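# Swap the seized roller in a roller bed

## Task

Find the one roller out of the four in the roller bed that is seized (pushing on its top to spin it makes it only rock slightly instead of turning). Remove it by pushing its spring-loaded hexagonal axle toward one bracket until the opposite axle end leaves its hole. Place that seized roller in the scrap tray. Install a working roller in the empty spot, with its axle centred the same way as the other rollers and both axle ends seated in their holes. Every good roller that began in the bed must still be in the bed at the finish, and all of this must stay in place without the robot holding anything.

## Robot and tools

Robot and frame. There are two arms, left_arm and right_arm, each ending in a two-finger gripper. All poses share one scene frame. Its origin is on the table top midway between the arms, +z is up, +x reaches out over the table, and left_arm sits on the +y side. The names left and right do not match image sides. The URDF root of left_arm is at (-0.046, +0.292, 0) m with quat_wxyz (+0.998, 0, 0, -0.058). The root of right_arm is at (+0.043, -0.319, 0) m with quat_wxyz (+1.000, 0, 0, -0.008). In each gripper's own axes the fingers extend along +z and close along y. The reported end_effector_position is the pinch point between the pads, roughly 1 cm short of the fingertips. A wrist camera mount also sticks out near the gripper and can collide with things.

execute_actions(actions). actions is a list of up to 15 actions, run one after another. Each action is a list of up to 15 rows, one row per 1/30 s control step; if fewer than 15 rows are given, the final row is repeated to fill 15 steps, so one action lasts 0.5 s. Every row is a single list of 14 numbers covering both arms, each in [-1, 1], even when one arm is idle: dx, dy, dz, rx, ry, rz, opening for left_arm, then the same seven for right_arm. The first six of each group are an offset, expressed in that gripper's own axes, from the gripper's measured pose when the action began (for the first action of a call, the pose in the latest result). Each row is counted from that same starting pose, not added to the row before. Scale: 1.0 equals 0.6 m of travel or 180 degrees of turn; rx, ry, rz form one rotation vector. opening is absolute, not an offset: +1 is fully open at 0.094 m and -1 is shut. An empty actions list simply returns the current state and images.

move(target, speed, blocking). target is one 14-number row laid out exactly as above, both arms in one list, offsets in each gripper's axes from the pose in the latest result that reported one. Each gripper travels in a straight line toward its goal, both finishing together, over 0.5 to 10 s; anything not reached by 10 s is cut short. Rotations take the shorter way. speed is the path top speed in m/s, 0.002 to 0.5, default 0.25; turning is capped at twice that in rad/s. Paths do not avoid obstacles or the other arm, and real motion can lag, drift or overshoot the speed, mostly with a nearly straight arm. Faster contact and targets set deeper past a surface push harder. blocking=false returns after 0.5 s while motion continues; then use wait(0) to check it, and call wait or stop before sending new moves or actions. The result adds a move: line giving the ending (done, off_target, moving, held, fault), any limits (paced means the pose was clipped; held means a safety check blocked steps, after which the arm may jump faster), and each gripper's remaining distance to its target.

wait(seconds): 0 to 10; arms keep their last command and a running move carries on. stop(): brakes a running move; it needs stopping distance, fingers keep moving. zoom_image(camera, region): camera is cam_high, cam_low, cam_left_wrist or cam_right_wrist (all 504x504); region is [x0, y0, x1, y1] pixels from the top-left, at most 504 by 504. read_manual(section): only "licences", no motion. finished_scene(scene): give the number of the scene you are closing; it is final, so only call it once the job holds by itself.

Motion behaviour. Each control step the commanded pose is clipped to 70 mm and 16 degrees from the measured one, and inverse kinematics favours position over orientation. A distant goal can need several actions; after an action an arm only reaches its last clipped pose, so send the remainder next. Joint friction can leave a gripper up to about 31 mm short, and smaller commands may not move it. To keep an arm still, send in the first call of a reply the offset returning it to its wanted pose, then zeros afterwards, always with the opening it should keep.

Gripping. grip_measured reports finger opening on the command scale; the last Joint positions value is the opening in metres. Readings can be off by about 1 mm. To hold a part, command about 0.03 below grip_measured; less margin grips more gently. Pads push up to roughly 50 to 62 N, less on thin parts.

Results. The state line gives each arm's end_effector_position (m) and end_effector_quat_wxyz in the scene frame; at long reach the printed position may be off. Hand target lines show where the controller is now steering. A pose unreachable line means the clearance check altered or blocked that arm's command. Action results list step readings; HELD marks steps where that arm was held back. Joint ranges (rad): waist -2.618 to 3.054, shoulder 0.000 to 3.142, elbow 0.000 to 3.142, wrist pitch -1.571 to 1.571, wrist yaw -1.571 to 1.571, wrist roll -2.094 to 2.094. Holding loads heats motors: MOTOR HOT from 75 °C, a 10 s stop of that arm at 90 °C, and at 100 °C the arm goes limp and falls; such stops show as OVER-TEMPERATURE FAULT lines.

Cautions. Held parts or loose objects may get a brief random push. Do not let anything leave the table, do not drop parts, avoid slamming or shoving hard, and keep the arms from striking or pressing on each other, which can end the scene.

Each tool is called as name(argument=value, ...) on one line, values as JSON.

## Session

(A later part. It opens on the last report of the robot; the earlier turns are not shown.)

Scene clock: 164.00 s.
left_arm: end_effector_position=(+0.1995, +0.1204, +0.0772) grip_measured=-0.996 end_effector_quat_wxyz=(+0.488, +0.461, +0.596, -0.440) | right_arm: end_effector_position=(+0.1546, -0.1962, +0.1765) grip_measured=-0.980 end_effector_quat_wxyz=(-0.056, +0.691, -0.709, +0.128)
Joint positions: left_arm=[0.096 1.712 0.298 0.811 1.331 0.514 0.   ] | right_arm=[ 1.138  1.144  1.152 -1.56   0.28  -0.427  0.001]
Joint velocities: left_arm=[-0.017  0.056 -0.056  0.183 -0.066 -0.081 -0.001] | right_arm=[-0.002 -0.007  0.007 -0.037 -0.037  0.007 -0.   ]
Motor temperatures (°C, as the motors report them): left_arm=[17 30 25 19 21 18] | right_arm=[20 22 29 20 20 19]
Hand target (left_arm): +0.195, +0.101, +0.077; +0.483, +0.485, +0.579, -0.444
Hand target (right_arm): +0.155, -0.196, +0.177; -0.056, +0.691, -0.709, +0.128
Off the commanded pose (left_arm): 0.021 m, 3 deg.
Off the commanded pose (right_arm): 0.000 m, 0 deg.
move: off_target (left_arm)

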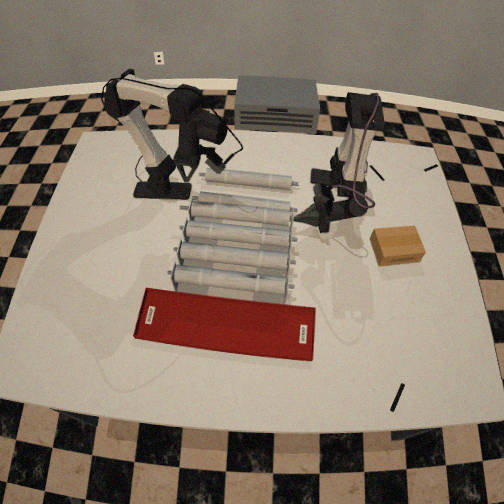

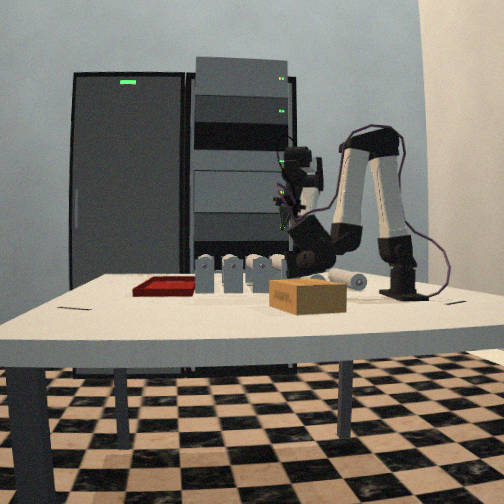

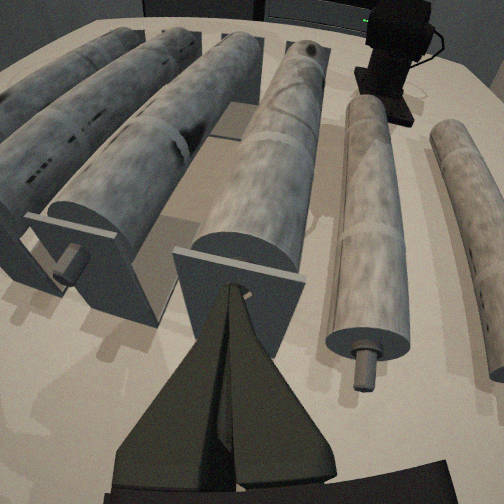

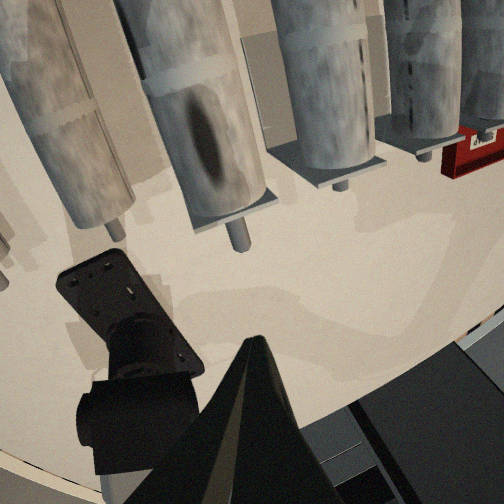

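move(target=[0,0,0.04,0,0,0,-1,0.1,0,0.1,-0.08,-0.03,0,-0.3], speed=0.1)

move(target=[0,0,0.04,0,0,0,-1,0,0,0,0,-0.5,0,-0.3])

Scene clock: 168.47 s.
left_arm: end_effector_position=(+0.2016, +0.1202, +0.0770) grip_measured=-0.996 end_effector_quat_wxyz=(+0.491, +0.442, +0.604, -0.446) | right_arm: end_effector_position=(+0.1716, -0.2609, +0.1321) grip_measured=-0.302 end_effector_quat_wxyz=(-0.007, +0.698, -0.716, +0.009)
Joint positions: left_arm=[0.093 1.762 0.269 0.996 1.316 0.378 0.   ] | right_arm=[ 0.457  1.045  0.948 -1.455  0.013 -1.103  0.033]
Joint velocities: left_arm=[ 0.007  0.002 -0.022 -0.022  0.007 -0.007 -0.001] | right_arm=[-0.007  0.002 -0.002 -0.037 -0.022  0.066 -0.   ]
Motor temperatures (°C, as the motors report them): left_arm=[18 29 25 20 21 18] | right_arm=[20 22 28 20 20 19]
Hand target (left_arm): +0.202, +0.099, +0.075; +0.486, +0.463, +0.595, -0.441
Hand target (right_arm): +0.170, -0.261, +0.126; -0.005, +0.698, -0.716, +0.005
Off the commanded pose (left_arm): 0.024 m, 3 deg.
Off the commanded pose (right_arm): 0.008 m, 1 deg.
move: off_target (left_arm)

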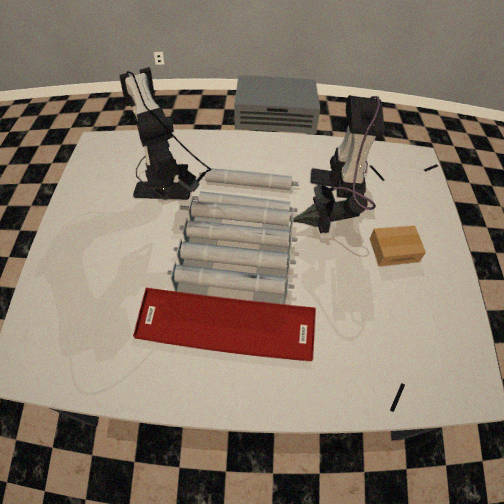

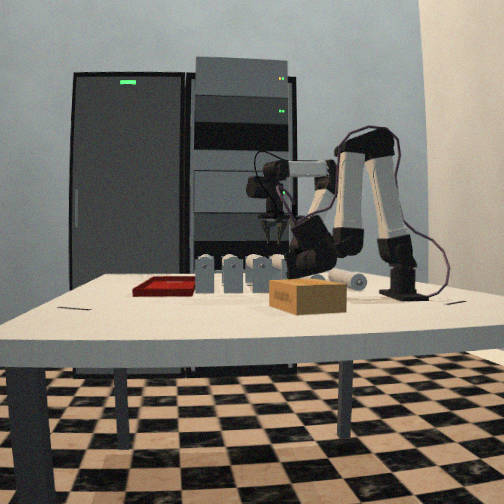

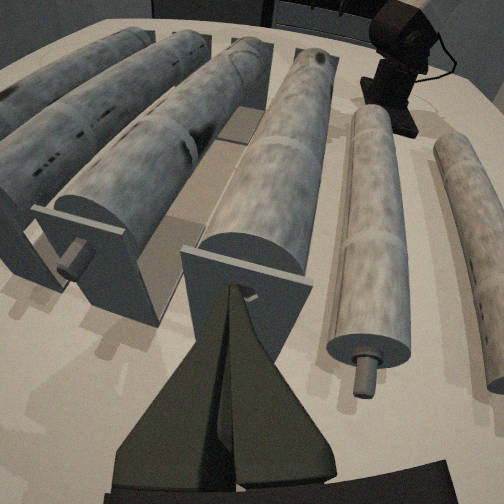

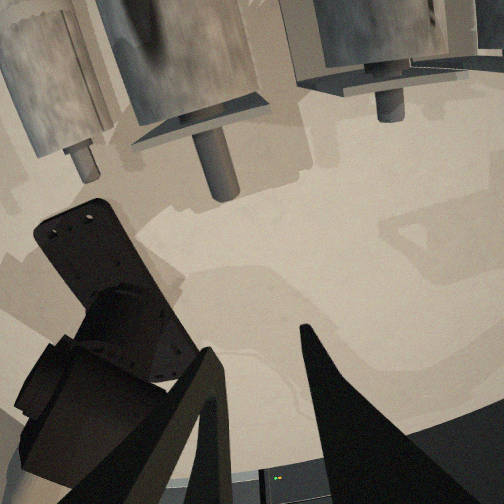

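Scene clock: 172.00 s.
left_arm: end_effector_position=(+0.2014, +0.1203, +0.0766) grip_measured=-0.996 end_effector_quat_wxyz=(+0.489, +0.425, +0.610, -0.455) | right_arm: end_effector_position=(+0.1821, -0.2647, +0.1348) grip_measured=-0.302 end_effector_quat_wxyz=(+0.348, -0.553, +0.720, +0.235)
Joint positions: left_arm=[0.093 1.806 0.248 1.128 1.311 0.277 0.   ] | right_arm=[-0.602  1.072  0.716 -1.545 -0.817 -2.071  0.033]
Joint velocities: left_arm=[-0.002 -0.002 -0.012  0.081  0.066 -0.007  0.001] | right_arm=[-0.002 -0.017 -0.012  0.007 -0.007 -0.007 -0.   ]
Motor temperatures (°C, as the motors report them): left_arm=[18 29 25 21 21 18] | right_arm=[20 22 28 20 20 19]
Hand target (left_arm): +0.204, +0.099, +0.076; +0.488, +0.445, +0.604, -0.447
Hand target (right_arm): +0.176, -0.260, +0.133; +0.350, -0.545, +0.722, +0.245
Off the commanded pose (left_arm): 0.024 m, 2 deg.
Off the commanded pose (right_arm): 0.011 m, 43 deg; orientation clipped at the last step of the last action.
joint sent to its limit (right arm) — the command would take joint 4 (wrist pitch) past its lower limit and joint 6 (wrist roll) past its lower limit, so those joints were sent only as far as their limits.
move: off_target (left_arm, right_arm); limits=paced

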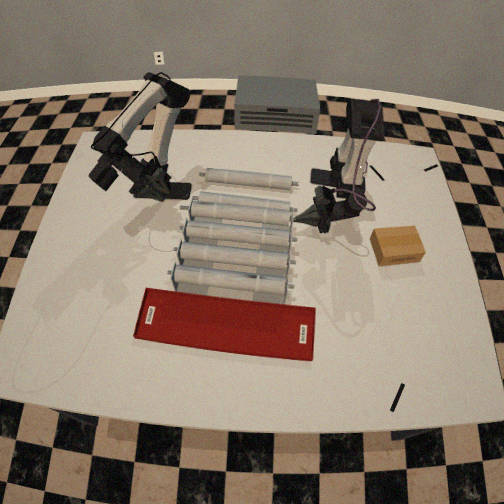

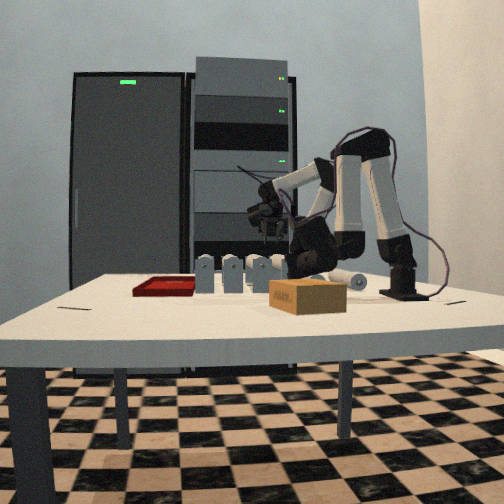

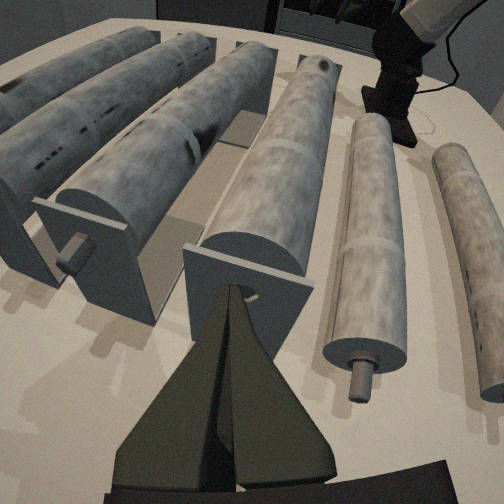

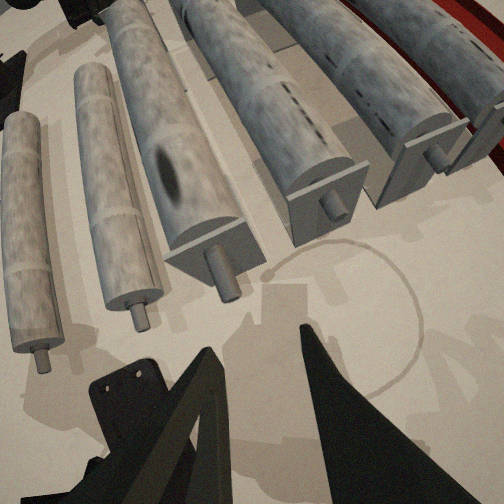

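move(target=[0,0,0.04,0,0,0,-1,0.033,0.046,0.12,0,0,0,-0.3], speed=0.05)

move(target=[0,0,0.04,0,0,0,-1,0,0,0,0,0,0,-1])

Scene clock: 177.50 s.
left_arm: end_effector_position=(+0.2019, +0.1205, +0.0765) grip_measured=-0.996 end_effector_quat_wxyz=(+0.488, +0.411, +0.617, -0.462) | right_arm: end_effector_position=(+0.1720, -0.2409, +0.1062) grip_measured=-0.302 end_effector_quat_wxyz=(+0.344, -0.557, +0.716, +0.243)
Joint positions: left_arm=[0.092 1.844 0.233 1.235 1.302 0.194 0.   ] | right_arm=[-0.461  0.965  0.561 -1.38  -0.85  -1.896  0.033]
Joint velocities: left_arm=[-0.002  0.012 -0.012  0.007 -0.022 -0.007  0.001] | right_arm=[ 0.017 -0.002  0.002  0.022  0.007  0.066 -0.   ]
Motor temperatures (°C, as the motors report them): left_arm=[19 28 24 22 21 18] | right_arm=[20 22 27 20 20 19]
Hand target (left_arm): +0.204, +0.099, +0.075; +0.486, +0.428, +0.611, -0.456
Hand target (right_arm): +0.172, -0.241, +0.106; +0.345, -0.557, +0.716, +0.243
Off the commanded pose (left_arm): 0.024 m, 2 deg.
Off the commanded pose (right_arm): 0.042 m, 1 deg.
move: held (right_arm), off_target (left_arm); limits=held; held on 27 of 55 steps (right_arm), including the last (right_arm)
pose unreachable (right arm): on one or more control steps of this call, first in action 0 (counted from 0), this arm could not follow its commanded pose, so it was not sent that pose on those steps. On the call's last step it was still not sent that pose. It may still have moved: this result reports where it is.
cause: the commanded pose would bring two parts of the arm too close to each other (its upper arm (the part past joint 2) and its gripper housing, with joints 3 (elbow) to 6 (wrist roll) between them).

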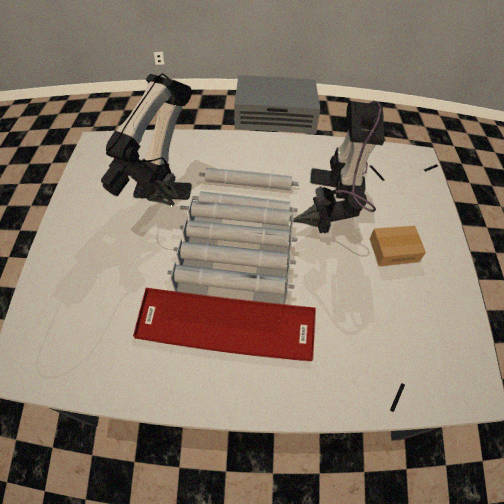

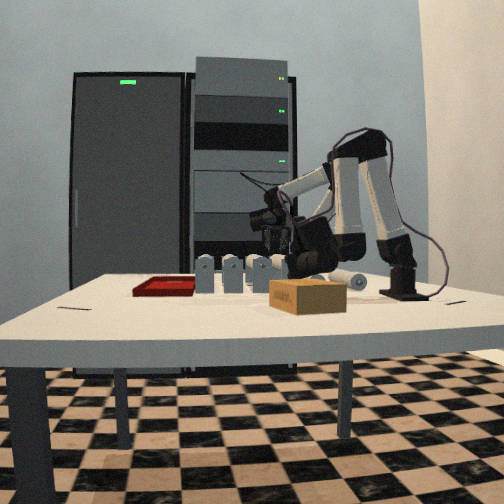

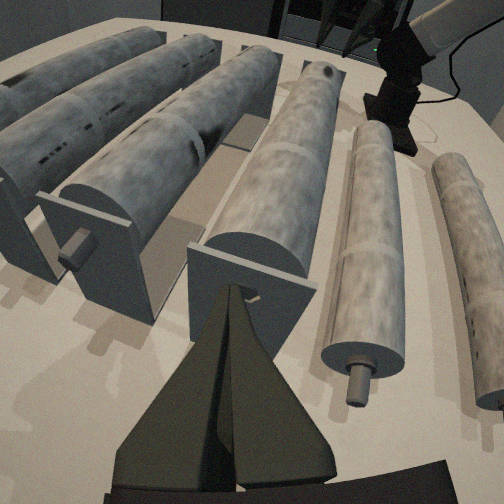

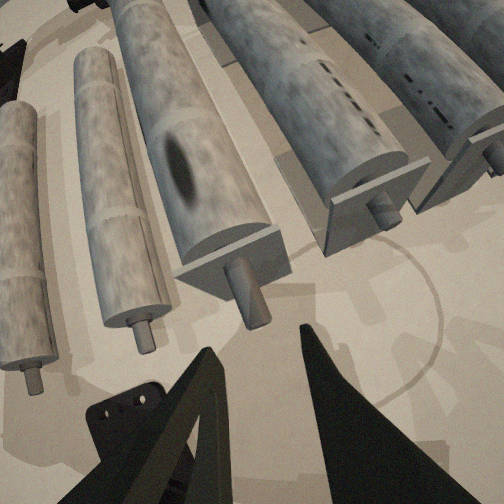

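Scene clock: 178.37 s.
left_arm: end_effector_position=(+0.2185, +0.1194, +0.0740) grip_measured=-0.996 end_effector_quat_wxyz=(+0.506, +0.385, +0.637, -0.436) | right_arm: end_effector_position=(+0.1720, -0.2409, +0.1062) grip_measured=-0.980 end_effector_quat_wxyz=(+0.344, -0.557, +0.716, +0.243)
Joint positions: left_arm=[0.066 1.897 0.232 1.371 1.189 0.107 0.   ] | right_arm=[-0.461  0.965  0.561 -1.38  -0.85  -1.896  0.001]
Joint velocities: left_arm=[-0.002  0.007 -0.002  0.081 -0.022 -0.066 -0.001] | right_arm=[ 0.002  0.012  0.002 -0.081  0.007  0.007  0.001]
Motor temperatures (°C, as the motors report them): left_arm=[19 28 24 22 21 18] | right_arm=[20 22 27 20 20 19]
Hand target (left_arm): +0.206, +0.099, +0.074; +0.487, +0.411, +0.617, -0.462
Hand target (right_arm): +0.172, -0.241, +0.106; +0.344, -0.557, +0.716, +0.243
Off the commanded pose (left_arm): 0.025 m, 5 deg.
Off the commanded pose (right_arm): 0.000 m, 0 deg.
move: off_target (left_arm)

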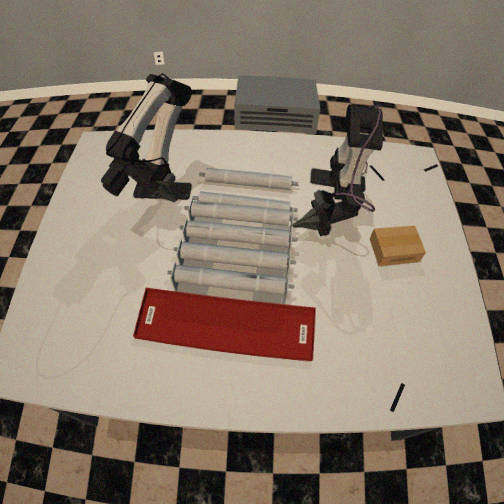

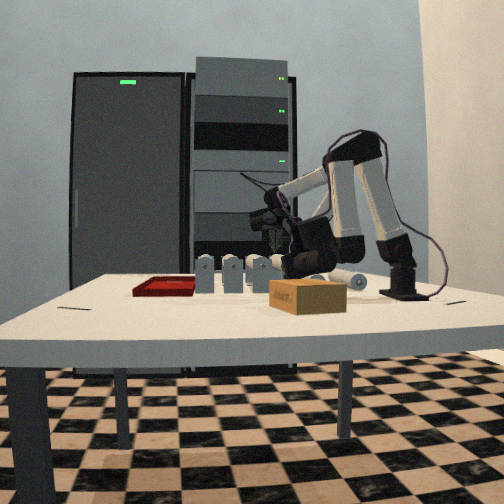

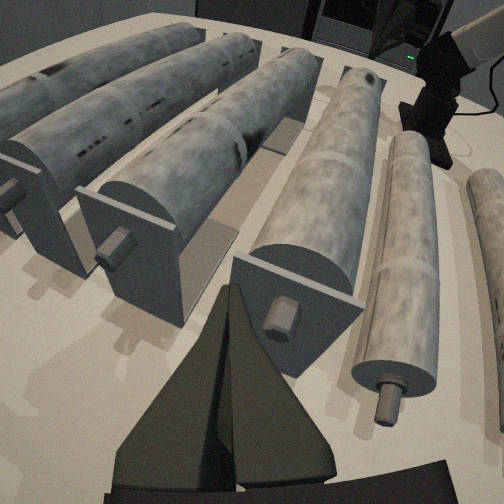

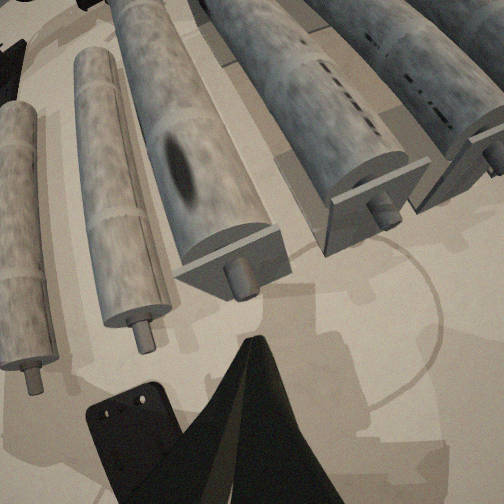

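move(target=[0,-0.01,-0.06,0,0,0,-0.3,0,0,-0.05,0,0.27,-0.07,0.45], speed=0.1)

Scene clock: 185.50 s.
left_arm: end_effector_position=(+0.2076, +0.1497, +0.0810) grip_measured=-0.301 end_effector_quat_wxyz=(+0.510, +0.390, +0.634, -0.432) | right_arm: end_effector_position=(+0.1647, -0.2616, +0.1208) grip_measured=+0.448 end_effector_quat_wxyz=(-0.050, +0.680, -0.730, +0.045)
Joint positions: left_arm=[0.214 1.738 0.213 1.07  1.326 0.293 0.033] | right_arm=[ 0.542  0.907  0.839 -1.385  0.066 -0.978  0.068]
Joint velocities: left_arm=[-0.032  0.002 -0.007 -0.037  0.051  0.007  0.   ] | right_arm=[ 0.002  0.002  0.002  0.022 -0.022  0.066 -0.   ]
Motor temperatures (°C, as the motors report them): left_arm=[19 28 24 22 21 18] | right_arm=[20 21 28 20 20 19]
Hand target (left_arm): +0.202, +0.152, +0.079; +0.507, +0.385, +0.637, -0.435
Hand target (right_arm): +0.164, -0.262, +0.123; -0.041, +0.680, -0.730, +0.046
Off the commanded pose (left_arm): 0.006 m, 1 deg.
Off the commanded pose (right_arm): 0.005 m, 1 deg.
move: done

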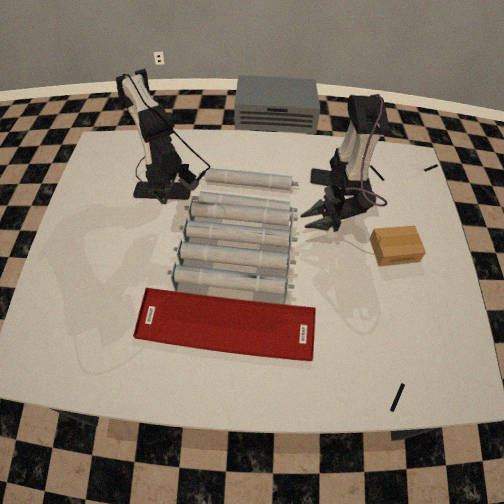

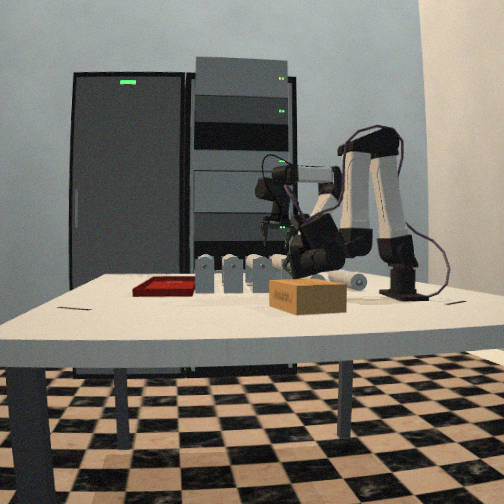

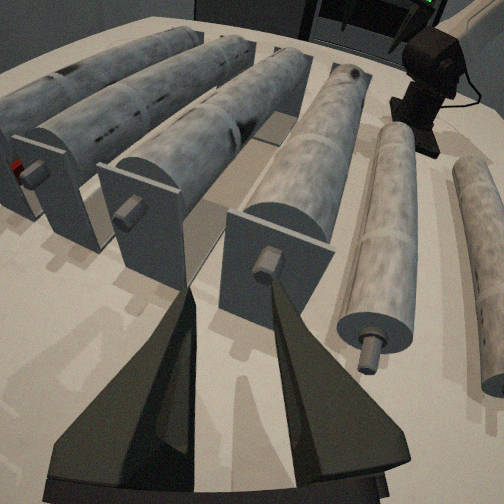

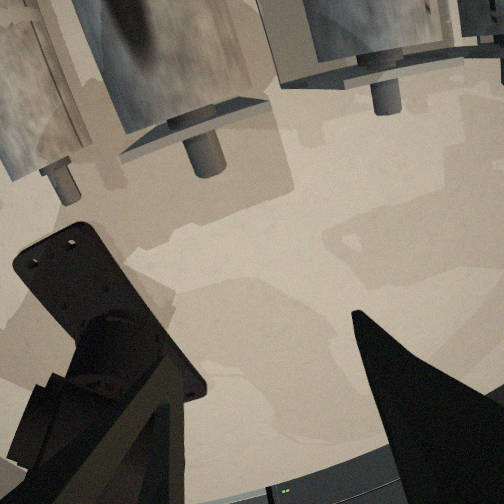

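move(target=[0,0,0,0.11,0,0,-0.3,-0.235,-0.01,-0.01,-0.04,0,0,0.45], speed=0.1)

Scene clock: 189.30 s.
left_arm: end_effector_position=(+0.2048, +0.1467, +0.0830) grip_measured=-0.301 end_effector_quat_wxyz=(+0.487, +0.429, +0.562, -0.513) | right_arm: end_effector_position=(+0.1744, -0.1304, +0.1264) grip_measured=+0.448 end_effector_quat_wxyz=(+0.003, +0.682, -0.732, +0.005)
Joint positions: left_arm=[0.224 1.841 0.386 0.741 1.572 0.556 0.033] | right_arm=[ 0.985  1.419  1.17  -1.329  0.01  -0.531  0.068]
Joint velocities: left_arm=[ 0.027  0.012 -0.002 -0.037 -0.022  0.037 -0.001] | right_arm=[ 0.017  0.002  0.012  0.081 -0.007  0.066 -0.   ]
Motor temperatures (°C, as the motors report them): left_arm=[19 28 24 22 21 18] | right_arm=[20 21 28 20 20 19]
Hand target (left_arm): +0.208, +0.149, +0.080; +0.485, +0.423, +0.564, -0.517
Hand target (right_arm): +0.176, -0.123, +0.127; -0.003, +0.681, -0.732, +0.001
Off the commanded pose (left_arm): 0.005 m, 8 deg.
Off the commanded pose (right_arm): 0.011 m, 1 deg.
joint sent to its limit (left arm) — the command would take joint 5 (wrist yaw) past its upper limit, so that joint was sent only as far as its limit.
move: off_target (left_arm, right_arm)

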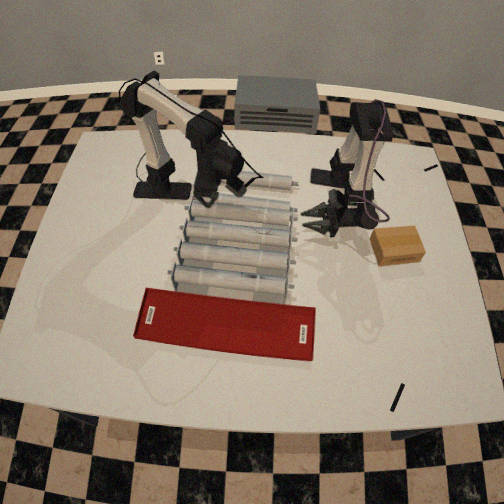

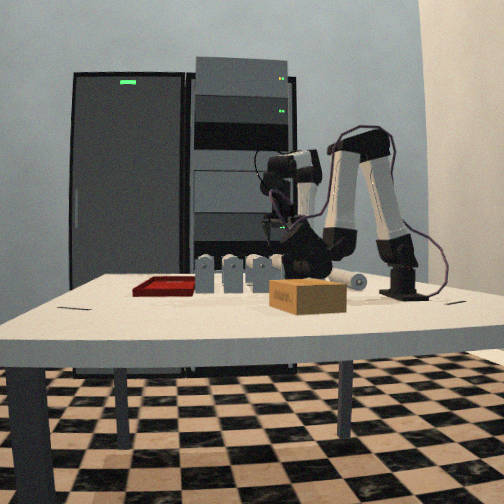

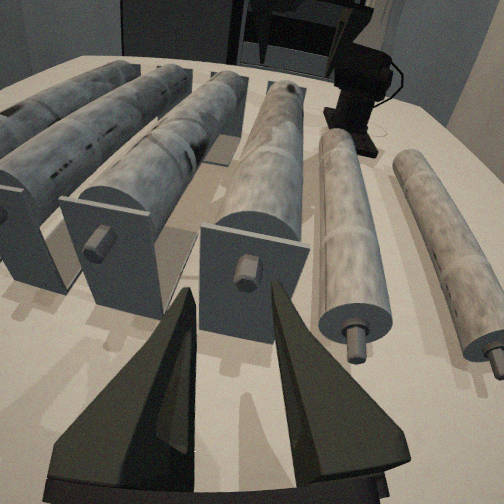

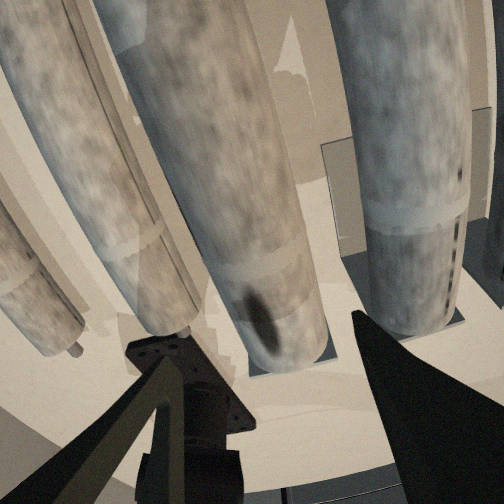

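move(target=[0.018,-0.015,0.055,0,0,0,-0.3,0,-0.005,0.1,0,0,0,0.45], speed=0.04)

move(target=[0,0,0,0,0,0,-1,0,0,0,0,0,0,0.1])

move(target=[0,0.008,-0.045,0,0,0,-1,0,0,0,0,0,0,0.1], speed=0.02)

zoom_image(camera="cam_high", region=[120,140,340,360])

Scene clock: 194.50 s.
left_arm: end_effector_position=(+0.2029, +0.1245, +0.0836) grip_measured=-0.301 end_effector_quat_wxyz=(+0.483, +0.453, +0.557, -0.501) | right_arm: end_effector_position=(+0.1784, -0.1282, +0.0766) grip_measured=+0.448 end_effector_quat_wxyz=(-0.009, +0.682, -0.731, +0.003)
Joint positions: left_arm=[0.131 1.894 0.339 1.127 1.495 0.306 0.033] | right_arm=[ 0.975  1.433  0.983 -1.104  0.009 -0.542  0.068]
Joint velocities: left_arm=[ 0.002  0.105 -0.056  0.3   -0.051 -0.198 -0.   ] | right_arm=[ 0.012  0.002  0.007 -0.007 -0.051  0.037  0.   ]
Motor temperatures (°C, as the motors report them): left_arm=[18 27 24 22 21 18] | right_arm=[20 22 28 20 20 19]
Hand target (left_arm): +0.197, +0.114, +0.075; +0.467, +0.448, +0.569, -0.507
Hand target (right_arm): +0.178, -0.132, +0.067; +0.002, +0.682, -0.732, +0.005
Off the commanded pose (left_arm): 0.016 m, 3 deg.
Off the commanded pose (right_arm): 0.011 m, 1 deg.
move: off_target (left_arm, right_arm)

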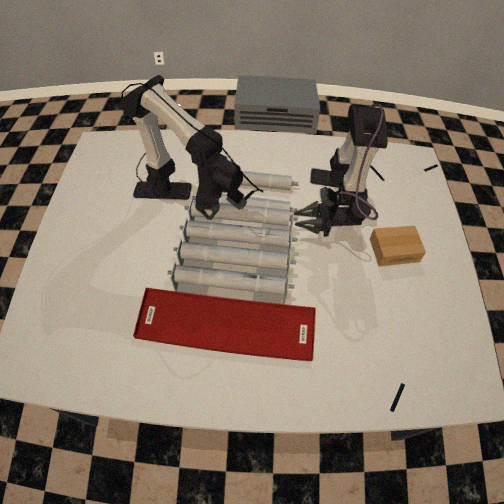

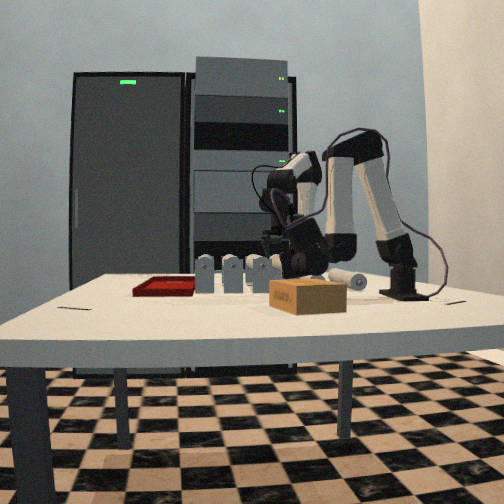

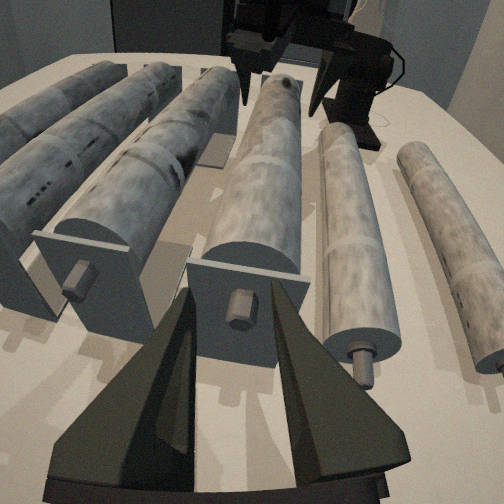

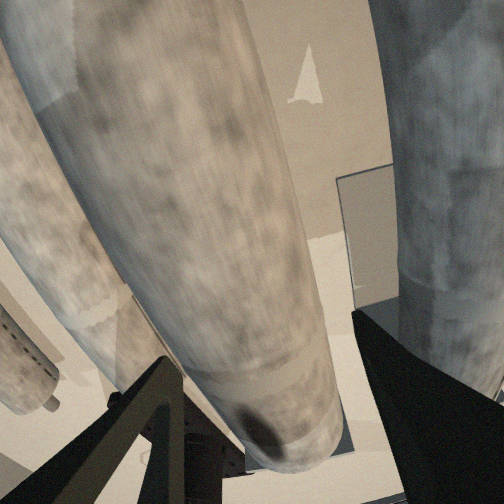

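Scene clock: 195.00 s.
left_arm: end_effector_position=(+0.2003, +0.1246, +0.0849) grip_measured=-0.797 end_effector_quat_wxyz=(+0.481, +0.456, +0.552, -0.507) | right_arm: end_effector_position=(+0.1784, -0.1282, +0.0766) grip_measured=+0.102 end_effector_quat_wxyz=(-0.009, +0.682, -0.731, +0.003)
Joint positions: left_arm=[0.132 1.895 0.339 1.13  1.512 0.305 0.01 ] | right_arm=[ 0.975  1.433  0.983 -1.104  0.009 -0.542  0.052]
Joint velocities: left_arm=[-0.007 -0.007  0.007 -0.007  0.051  0.007 -0.001] | right_arm=[-0.012  0.032 -0.012 -0.037  0.022 -0.007 -0.   ]
Motor temperatures (°C, as the motors report them): left_arm=[18 27 24 22 21 18] | right_arm=[20 22 28 20 20 19]
Hand target (left_arm): +0.203, +0.125, +0.084; +0.483, +0.453, +0.557, -0.501
Hand target (right_arm): +0.178, -0.128, +0.077; -0.009, +0.682, -0.731, +0.003
Off the commanded pose (left_arm): 0.003 m, 1 deg.
Off the commanded pose (right_arm): 0.000 m, 0 deg.
move: done

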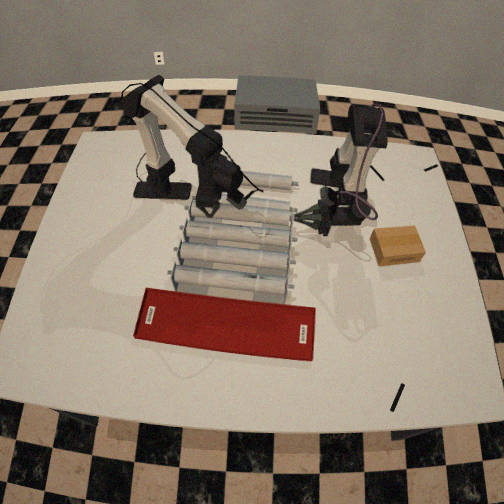

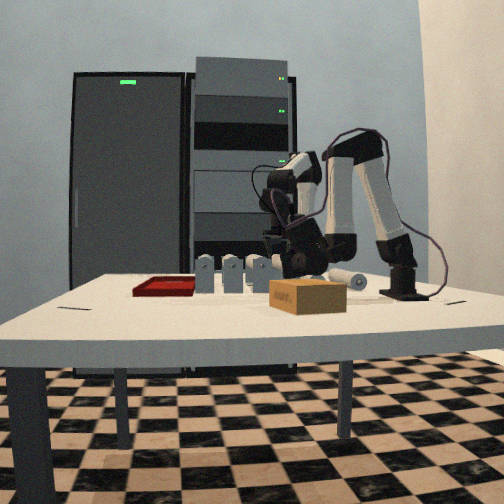

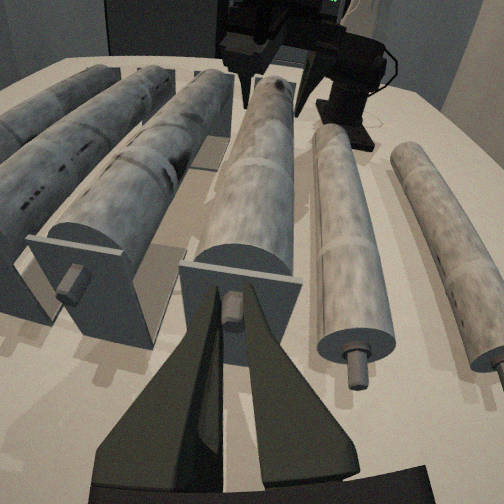

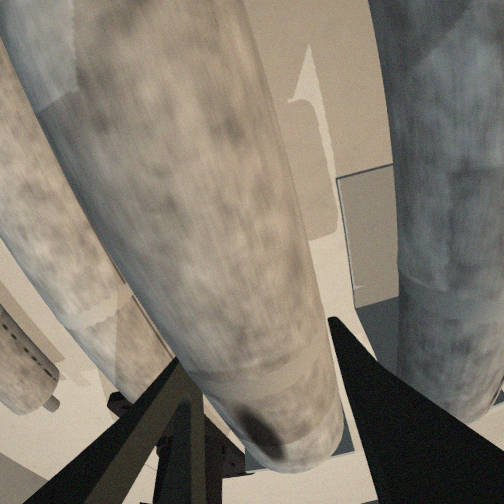

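Scene clock: 196.60 s.
left_arm: end_effector_position=(+0.2016, +0.1403, +0.0853) grip_measured=-0.807 end_effector_quat_wxyz=(+0.492, +0.448, +0.548, -0.507) | right_arm: end_effector_position=(+0.1784, -0.1282, +0.0766) grip_measured=+0.102 end_effector_quat_wxyz=(-0.009, +0.682, -0.731, +0.003)
Joint positions: left_arm=[0.199 1.895 0.341 1.074 1.566 0.364 0.009] | right_arm=[ 0.975  1.433  0.983 -1.104  0.009 -0.542  0.052]
Joint velocities: left_arm=[-0.002 -0.002  0.002 -0.081 -0.022 -0.007 -0.   ] | right_arm=[-0.007  0.007 -0.012  0.037  0.022  0.037  0.   ]
Motor temperatures (°C, as the motors report them): left_arm=[18 27 24 22 21 18] | right_arm=[20 22 28 20 20 19]
Hand target (left_arm): +0.203, +0.151, +0.085; +0.501, +0.436, +0.555, -0.502
Hand target (right_arm): +0.178, -0.128, +0.077; -0.009, +0.682, -0.731, +0.003
Off the commanded pose (left_arm): 0.012 m, 2 deg.
Off the commanded pose (right_arm): 0.000 m, 0 deg.
joint sent to its limit (left arm) — the command would take joint 5 (wrist yaw) past its upper limit, so that joint was sent only as far as its limit.
move: off_target (left_arm)

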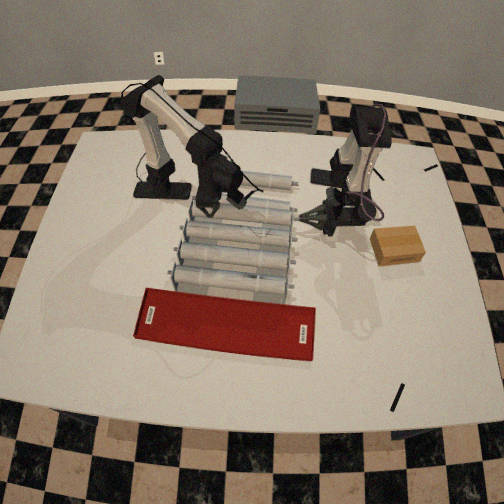

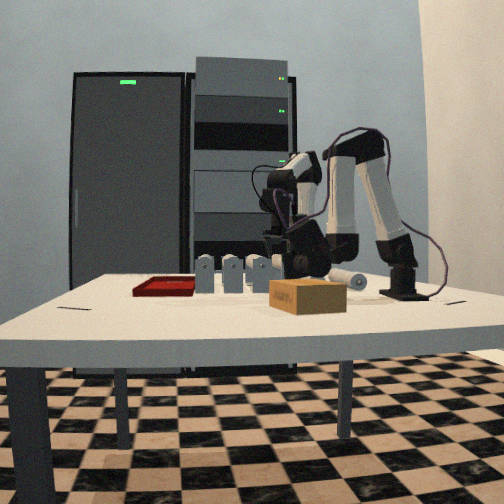

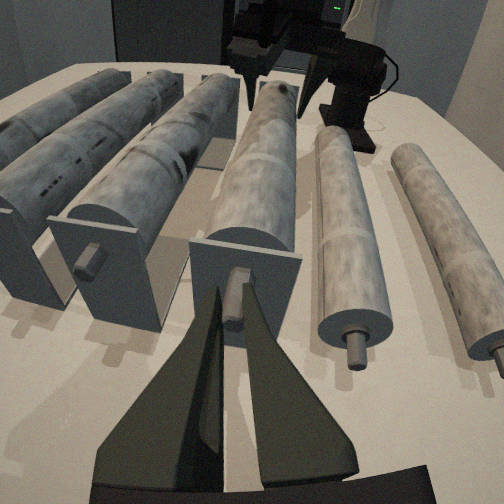

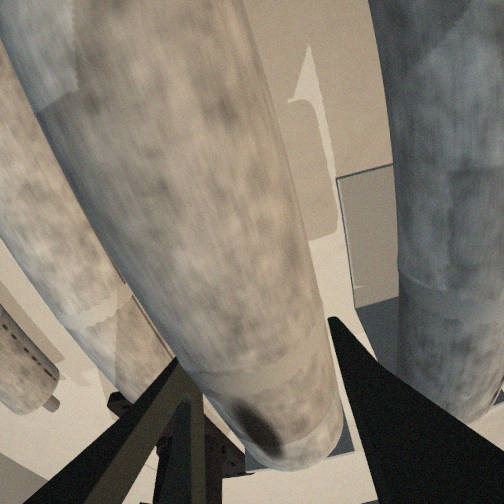

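Region (120, 140, 340, 360) of cam_high's 504x504 image, scaled by 2.291, with more detail than that image has.

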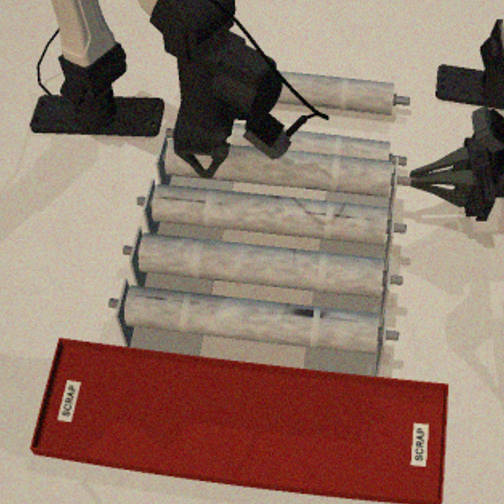

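Working. Pull a bit more, grip body, lift.

move(target=[0,0.004,-0.03,0,0,0,-1,0,0,0,0,0,0,-0.1], speed=0.02)

move(target=[0,0,-0.02,0,0,0,-1,0,0,-0.075,0,0.05,0,-0.1], speed=0.03)

Scene clock: 199.90 s.
left_arm: end_effector_position=(+0.2020, +0.1470, +0.0852) grip_measured=-0.807 end_effector_quat_wxyz=(+0.497, +0.441, +0.551, -0.504) | right_arm: end_effector_position=(+0.1790, -0.1281, +0.0766) grip_measured=+0.011 end_effector_quat_wxyz=(-0.010, +0.682, -0.731, +0.004)
Joint positions: left_arm=[0.227 1.895 0.335 1.072 1.577 0.371 0.009] | right_arm=[ 0.975  1.433  0.983 -1.102  0.011 -0.543  0.047]
Joint velocities: left_arm=[ 0.007  0.002  0.002  0.066 -0.095 -0.022  0.   ] | right_arm=[-0.007  0.012  0.002 -0.022  0.037 -0.037  0.001]
Motor temperatures (°C, as the motors report them): left_arm=[18 28 23 22 21 18] | right_arm=[20 22 28 20 20 19]
Hand target (left_arm): +0.202, +0.157, +0.085; +0.509, +0.430, +0.560, -0.493
Hand target (right_arm): +0.178, -0.128, +0.077; -0.009, +0.682, -0.731, +0.003
Off the commanded pose (left_arm): 0.012 m, 1 deg.
Off the commanded pose (right_arm): 0.001 m, 0 deg.
joint sent to its limit (left arm) — the command would take joint 5 (wrist yaw) past its upper limit, so that joint was sent only as far as its limit.
move: off_target (left_arm)

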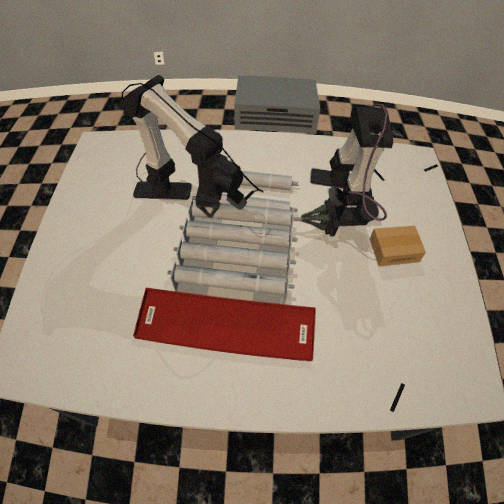

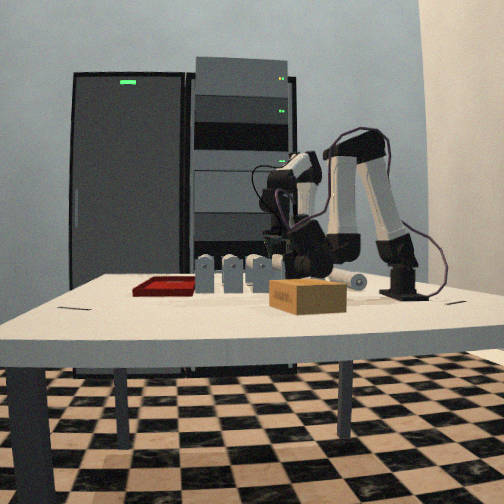

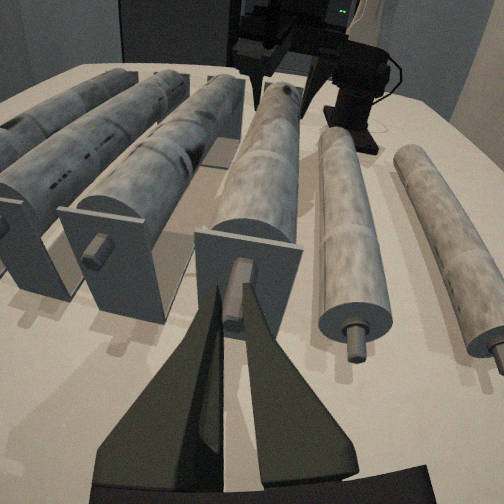

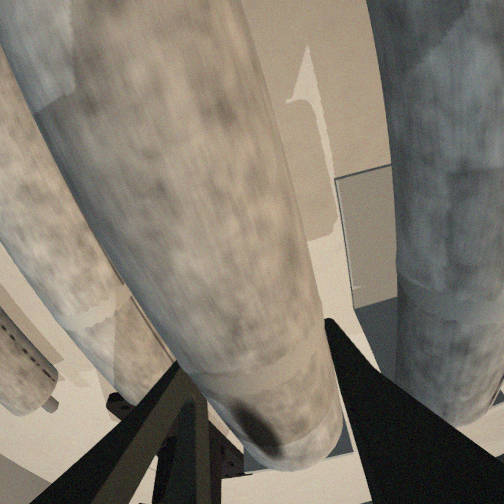

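Scene clock: 202.77 s.
left_arm: end_effector_position=(+0.2057, +0.1561, +0.0873) grip_measured=-0.995 end_effector_quat_wxyz=(+0.510, +0.436, +0.555, -0.492) | right_arm: end_effector_position=(+0.1779, -0.1297, +0.1131) grip_measured=+0.011 end_effector_quat_wxyz=(+0.046, +0.679, -0.731, +0.056)
Joint positions: left_arm=[0.264 1.885 0.328 1.08  1.58  0.375 0.   ] | right_arm=[ 1.029  1.533  1.211 -1.366  0.084 -0.479  0.047]
Joint velocities: left_arm=[-0.012 -0.002 -0.002  0.007 -0.051  0.051  0.001] | right_arm=[-0.012 -0.002  0.002  0.037  0.022 -0.051 -0.   ]
Motor temperatures (°C, as the motors report them): left_arm=[18 28 23 22 21 18] | right_arm=[20 22 29 20 20 19]
Hand target (left_arm): +0.201, +0.158, +0.085; +0.510, +0.428, +0.561, -0.493
Hand target (right_arm): +0.178, -0.128, +0.121; +0.046, +0.679, -0.730, +0.058
Off the commanded pose (left_arm): 0.006 m, 2 deg.
Off the commanded pose (right_arm): 0.009 m, 0 deg.
joint sent to its limit (left arm) — the command would take joint 5 (wrist yaw) past its upper limit, so that joint was sent only as far as its limit.
move: done

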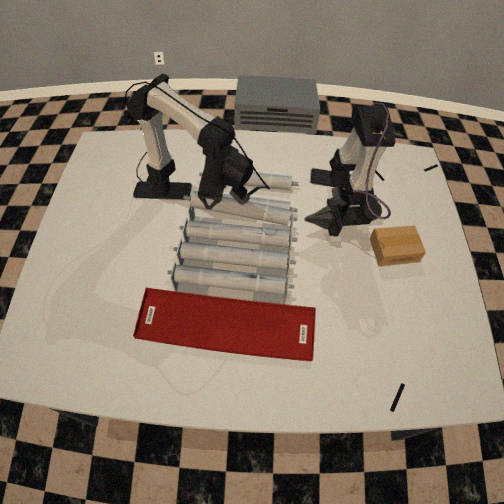

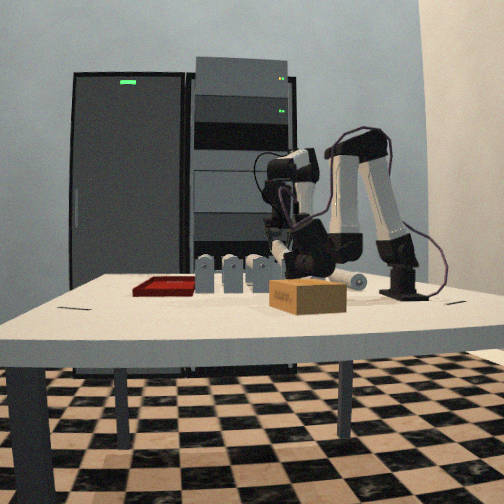

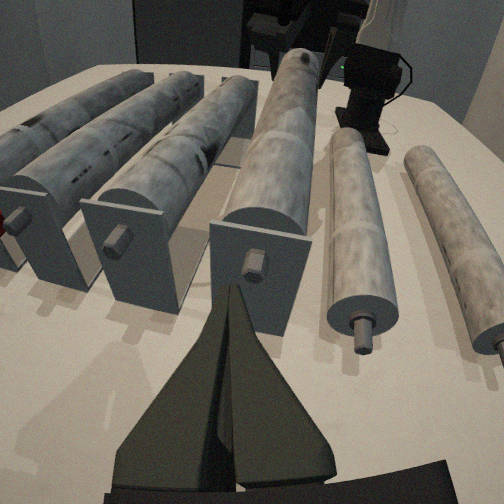

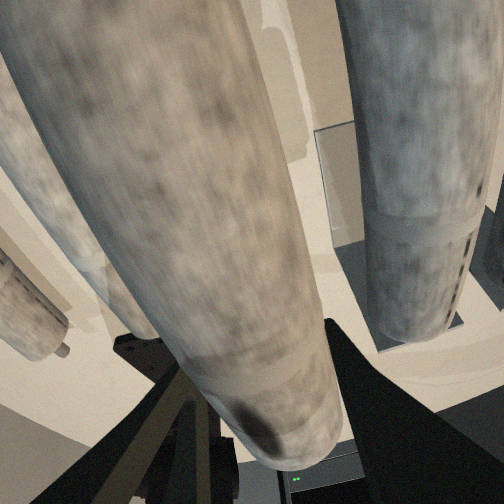

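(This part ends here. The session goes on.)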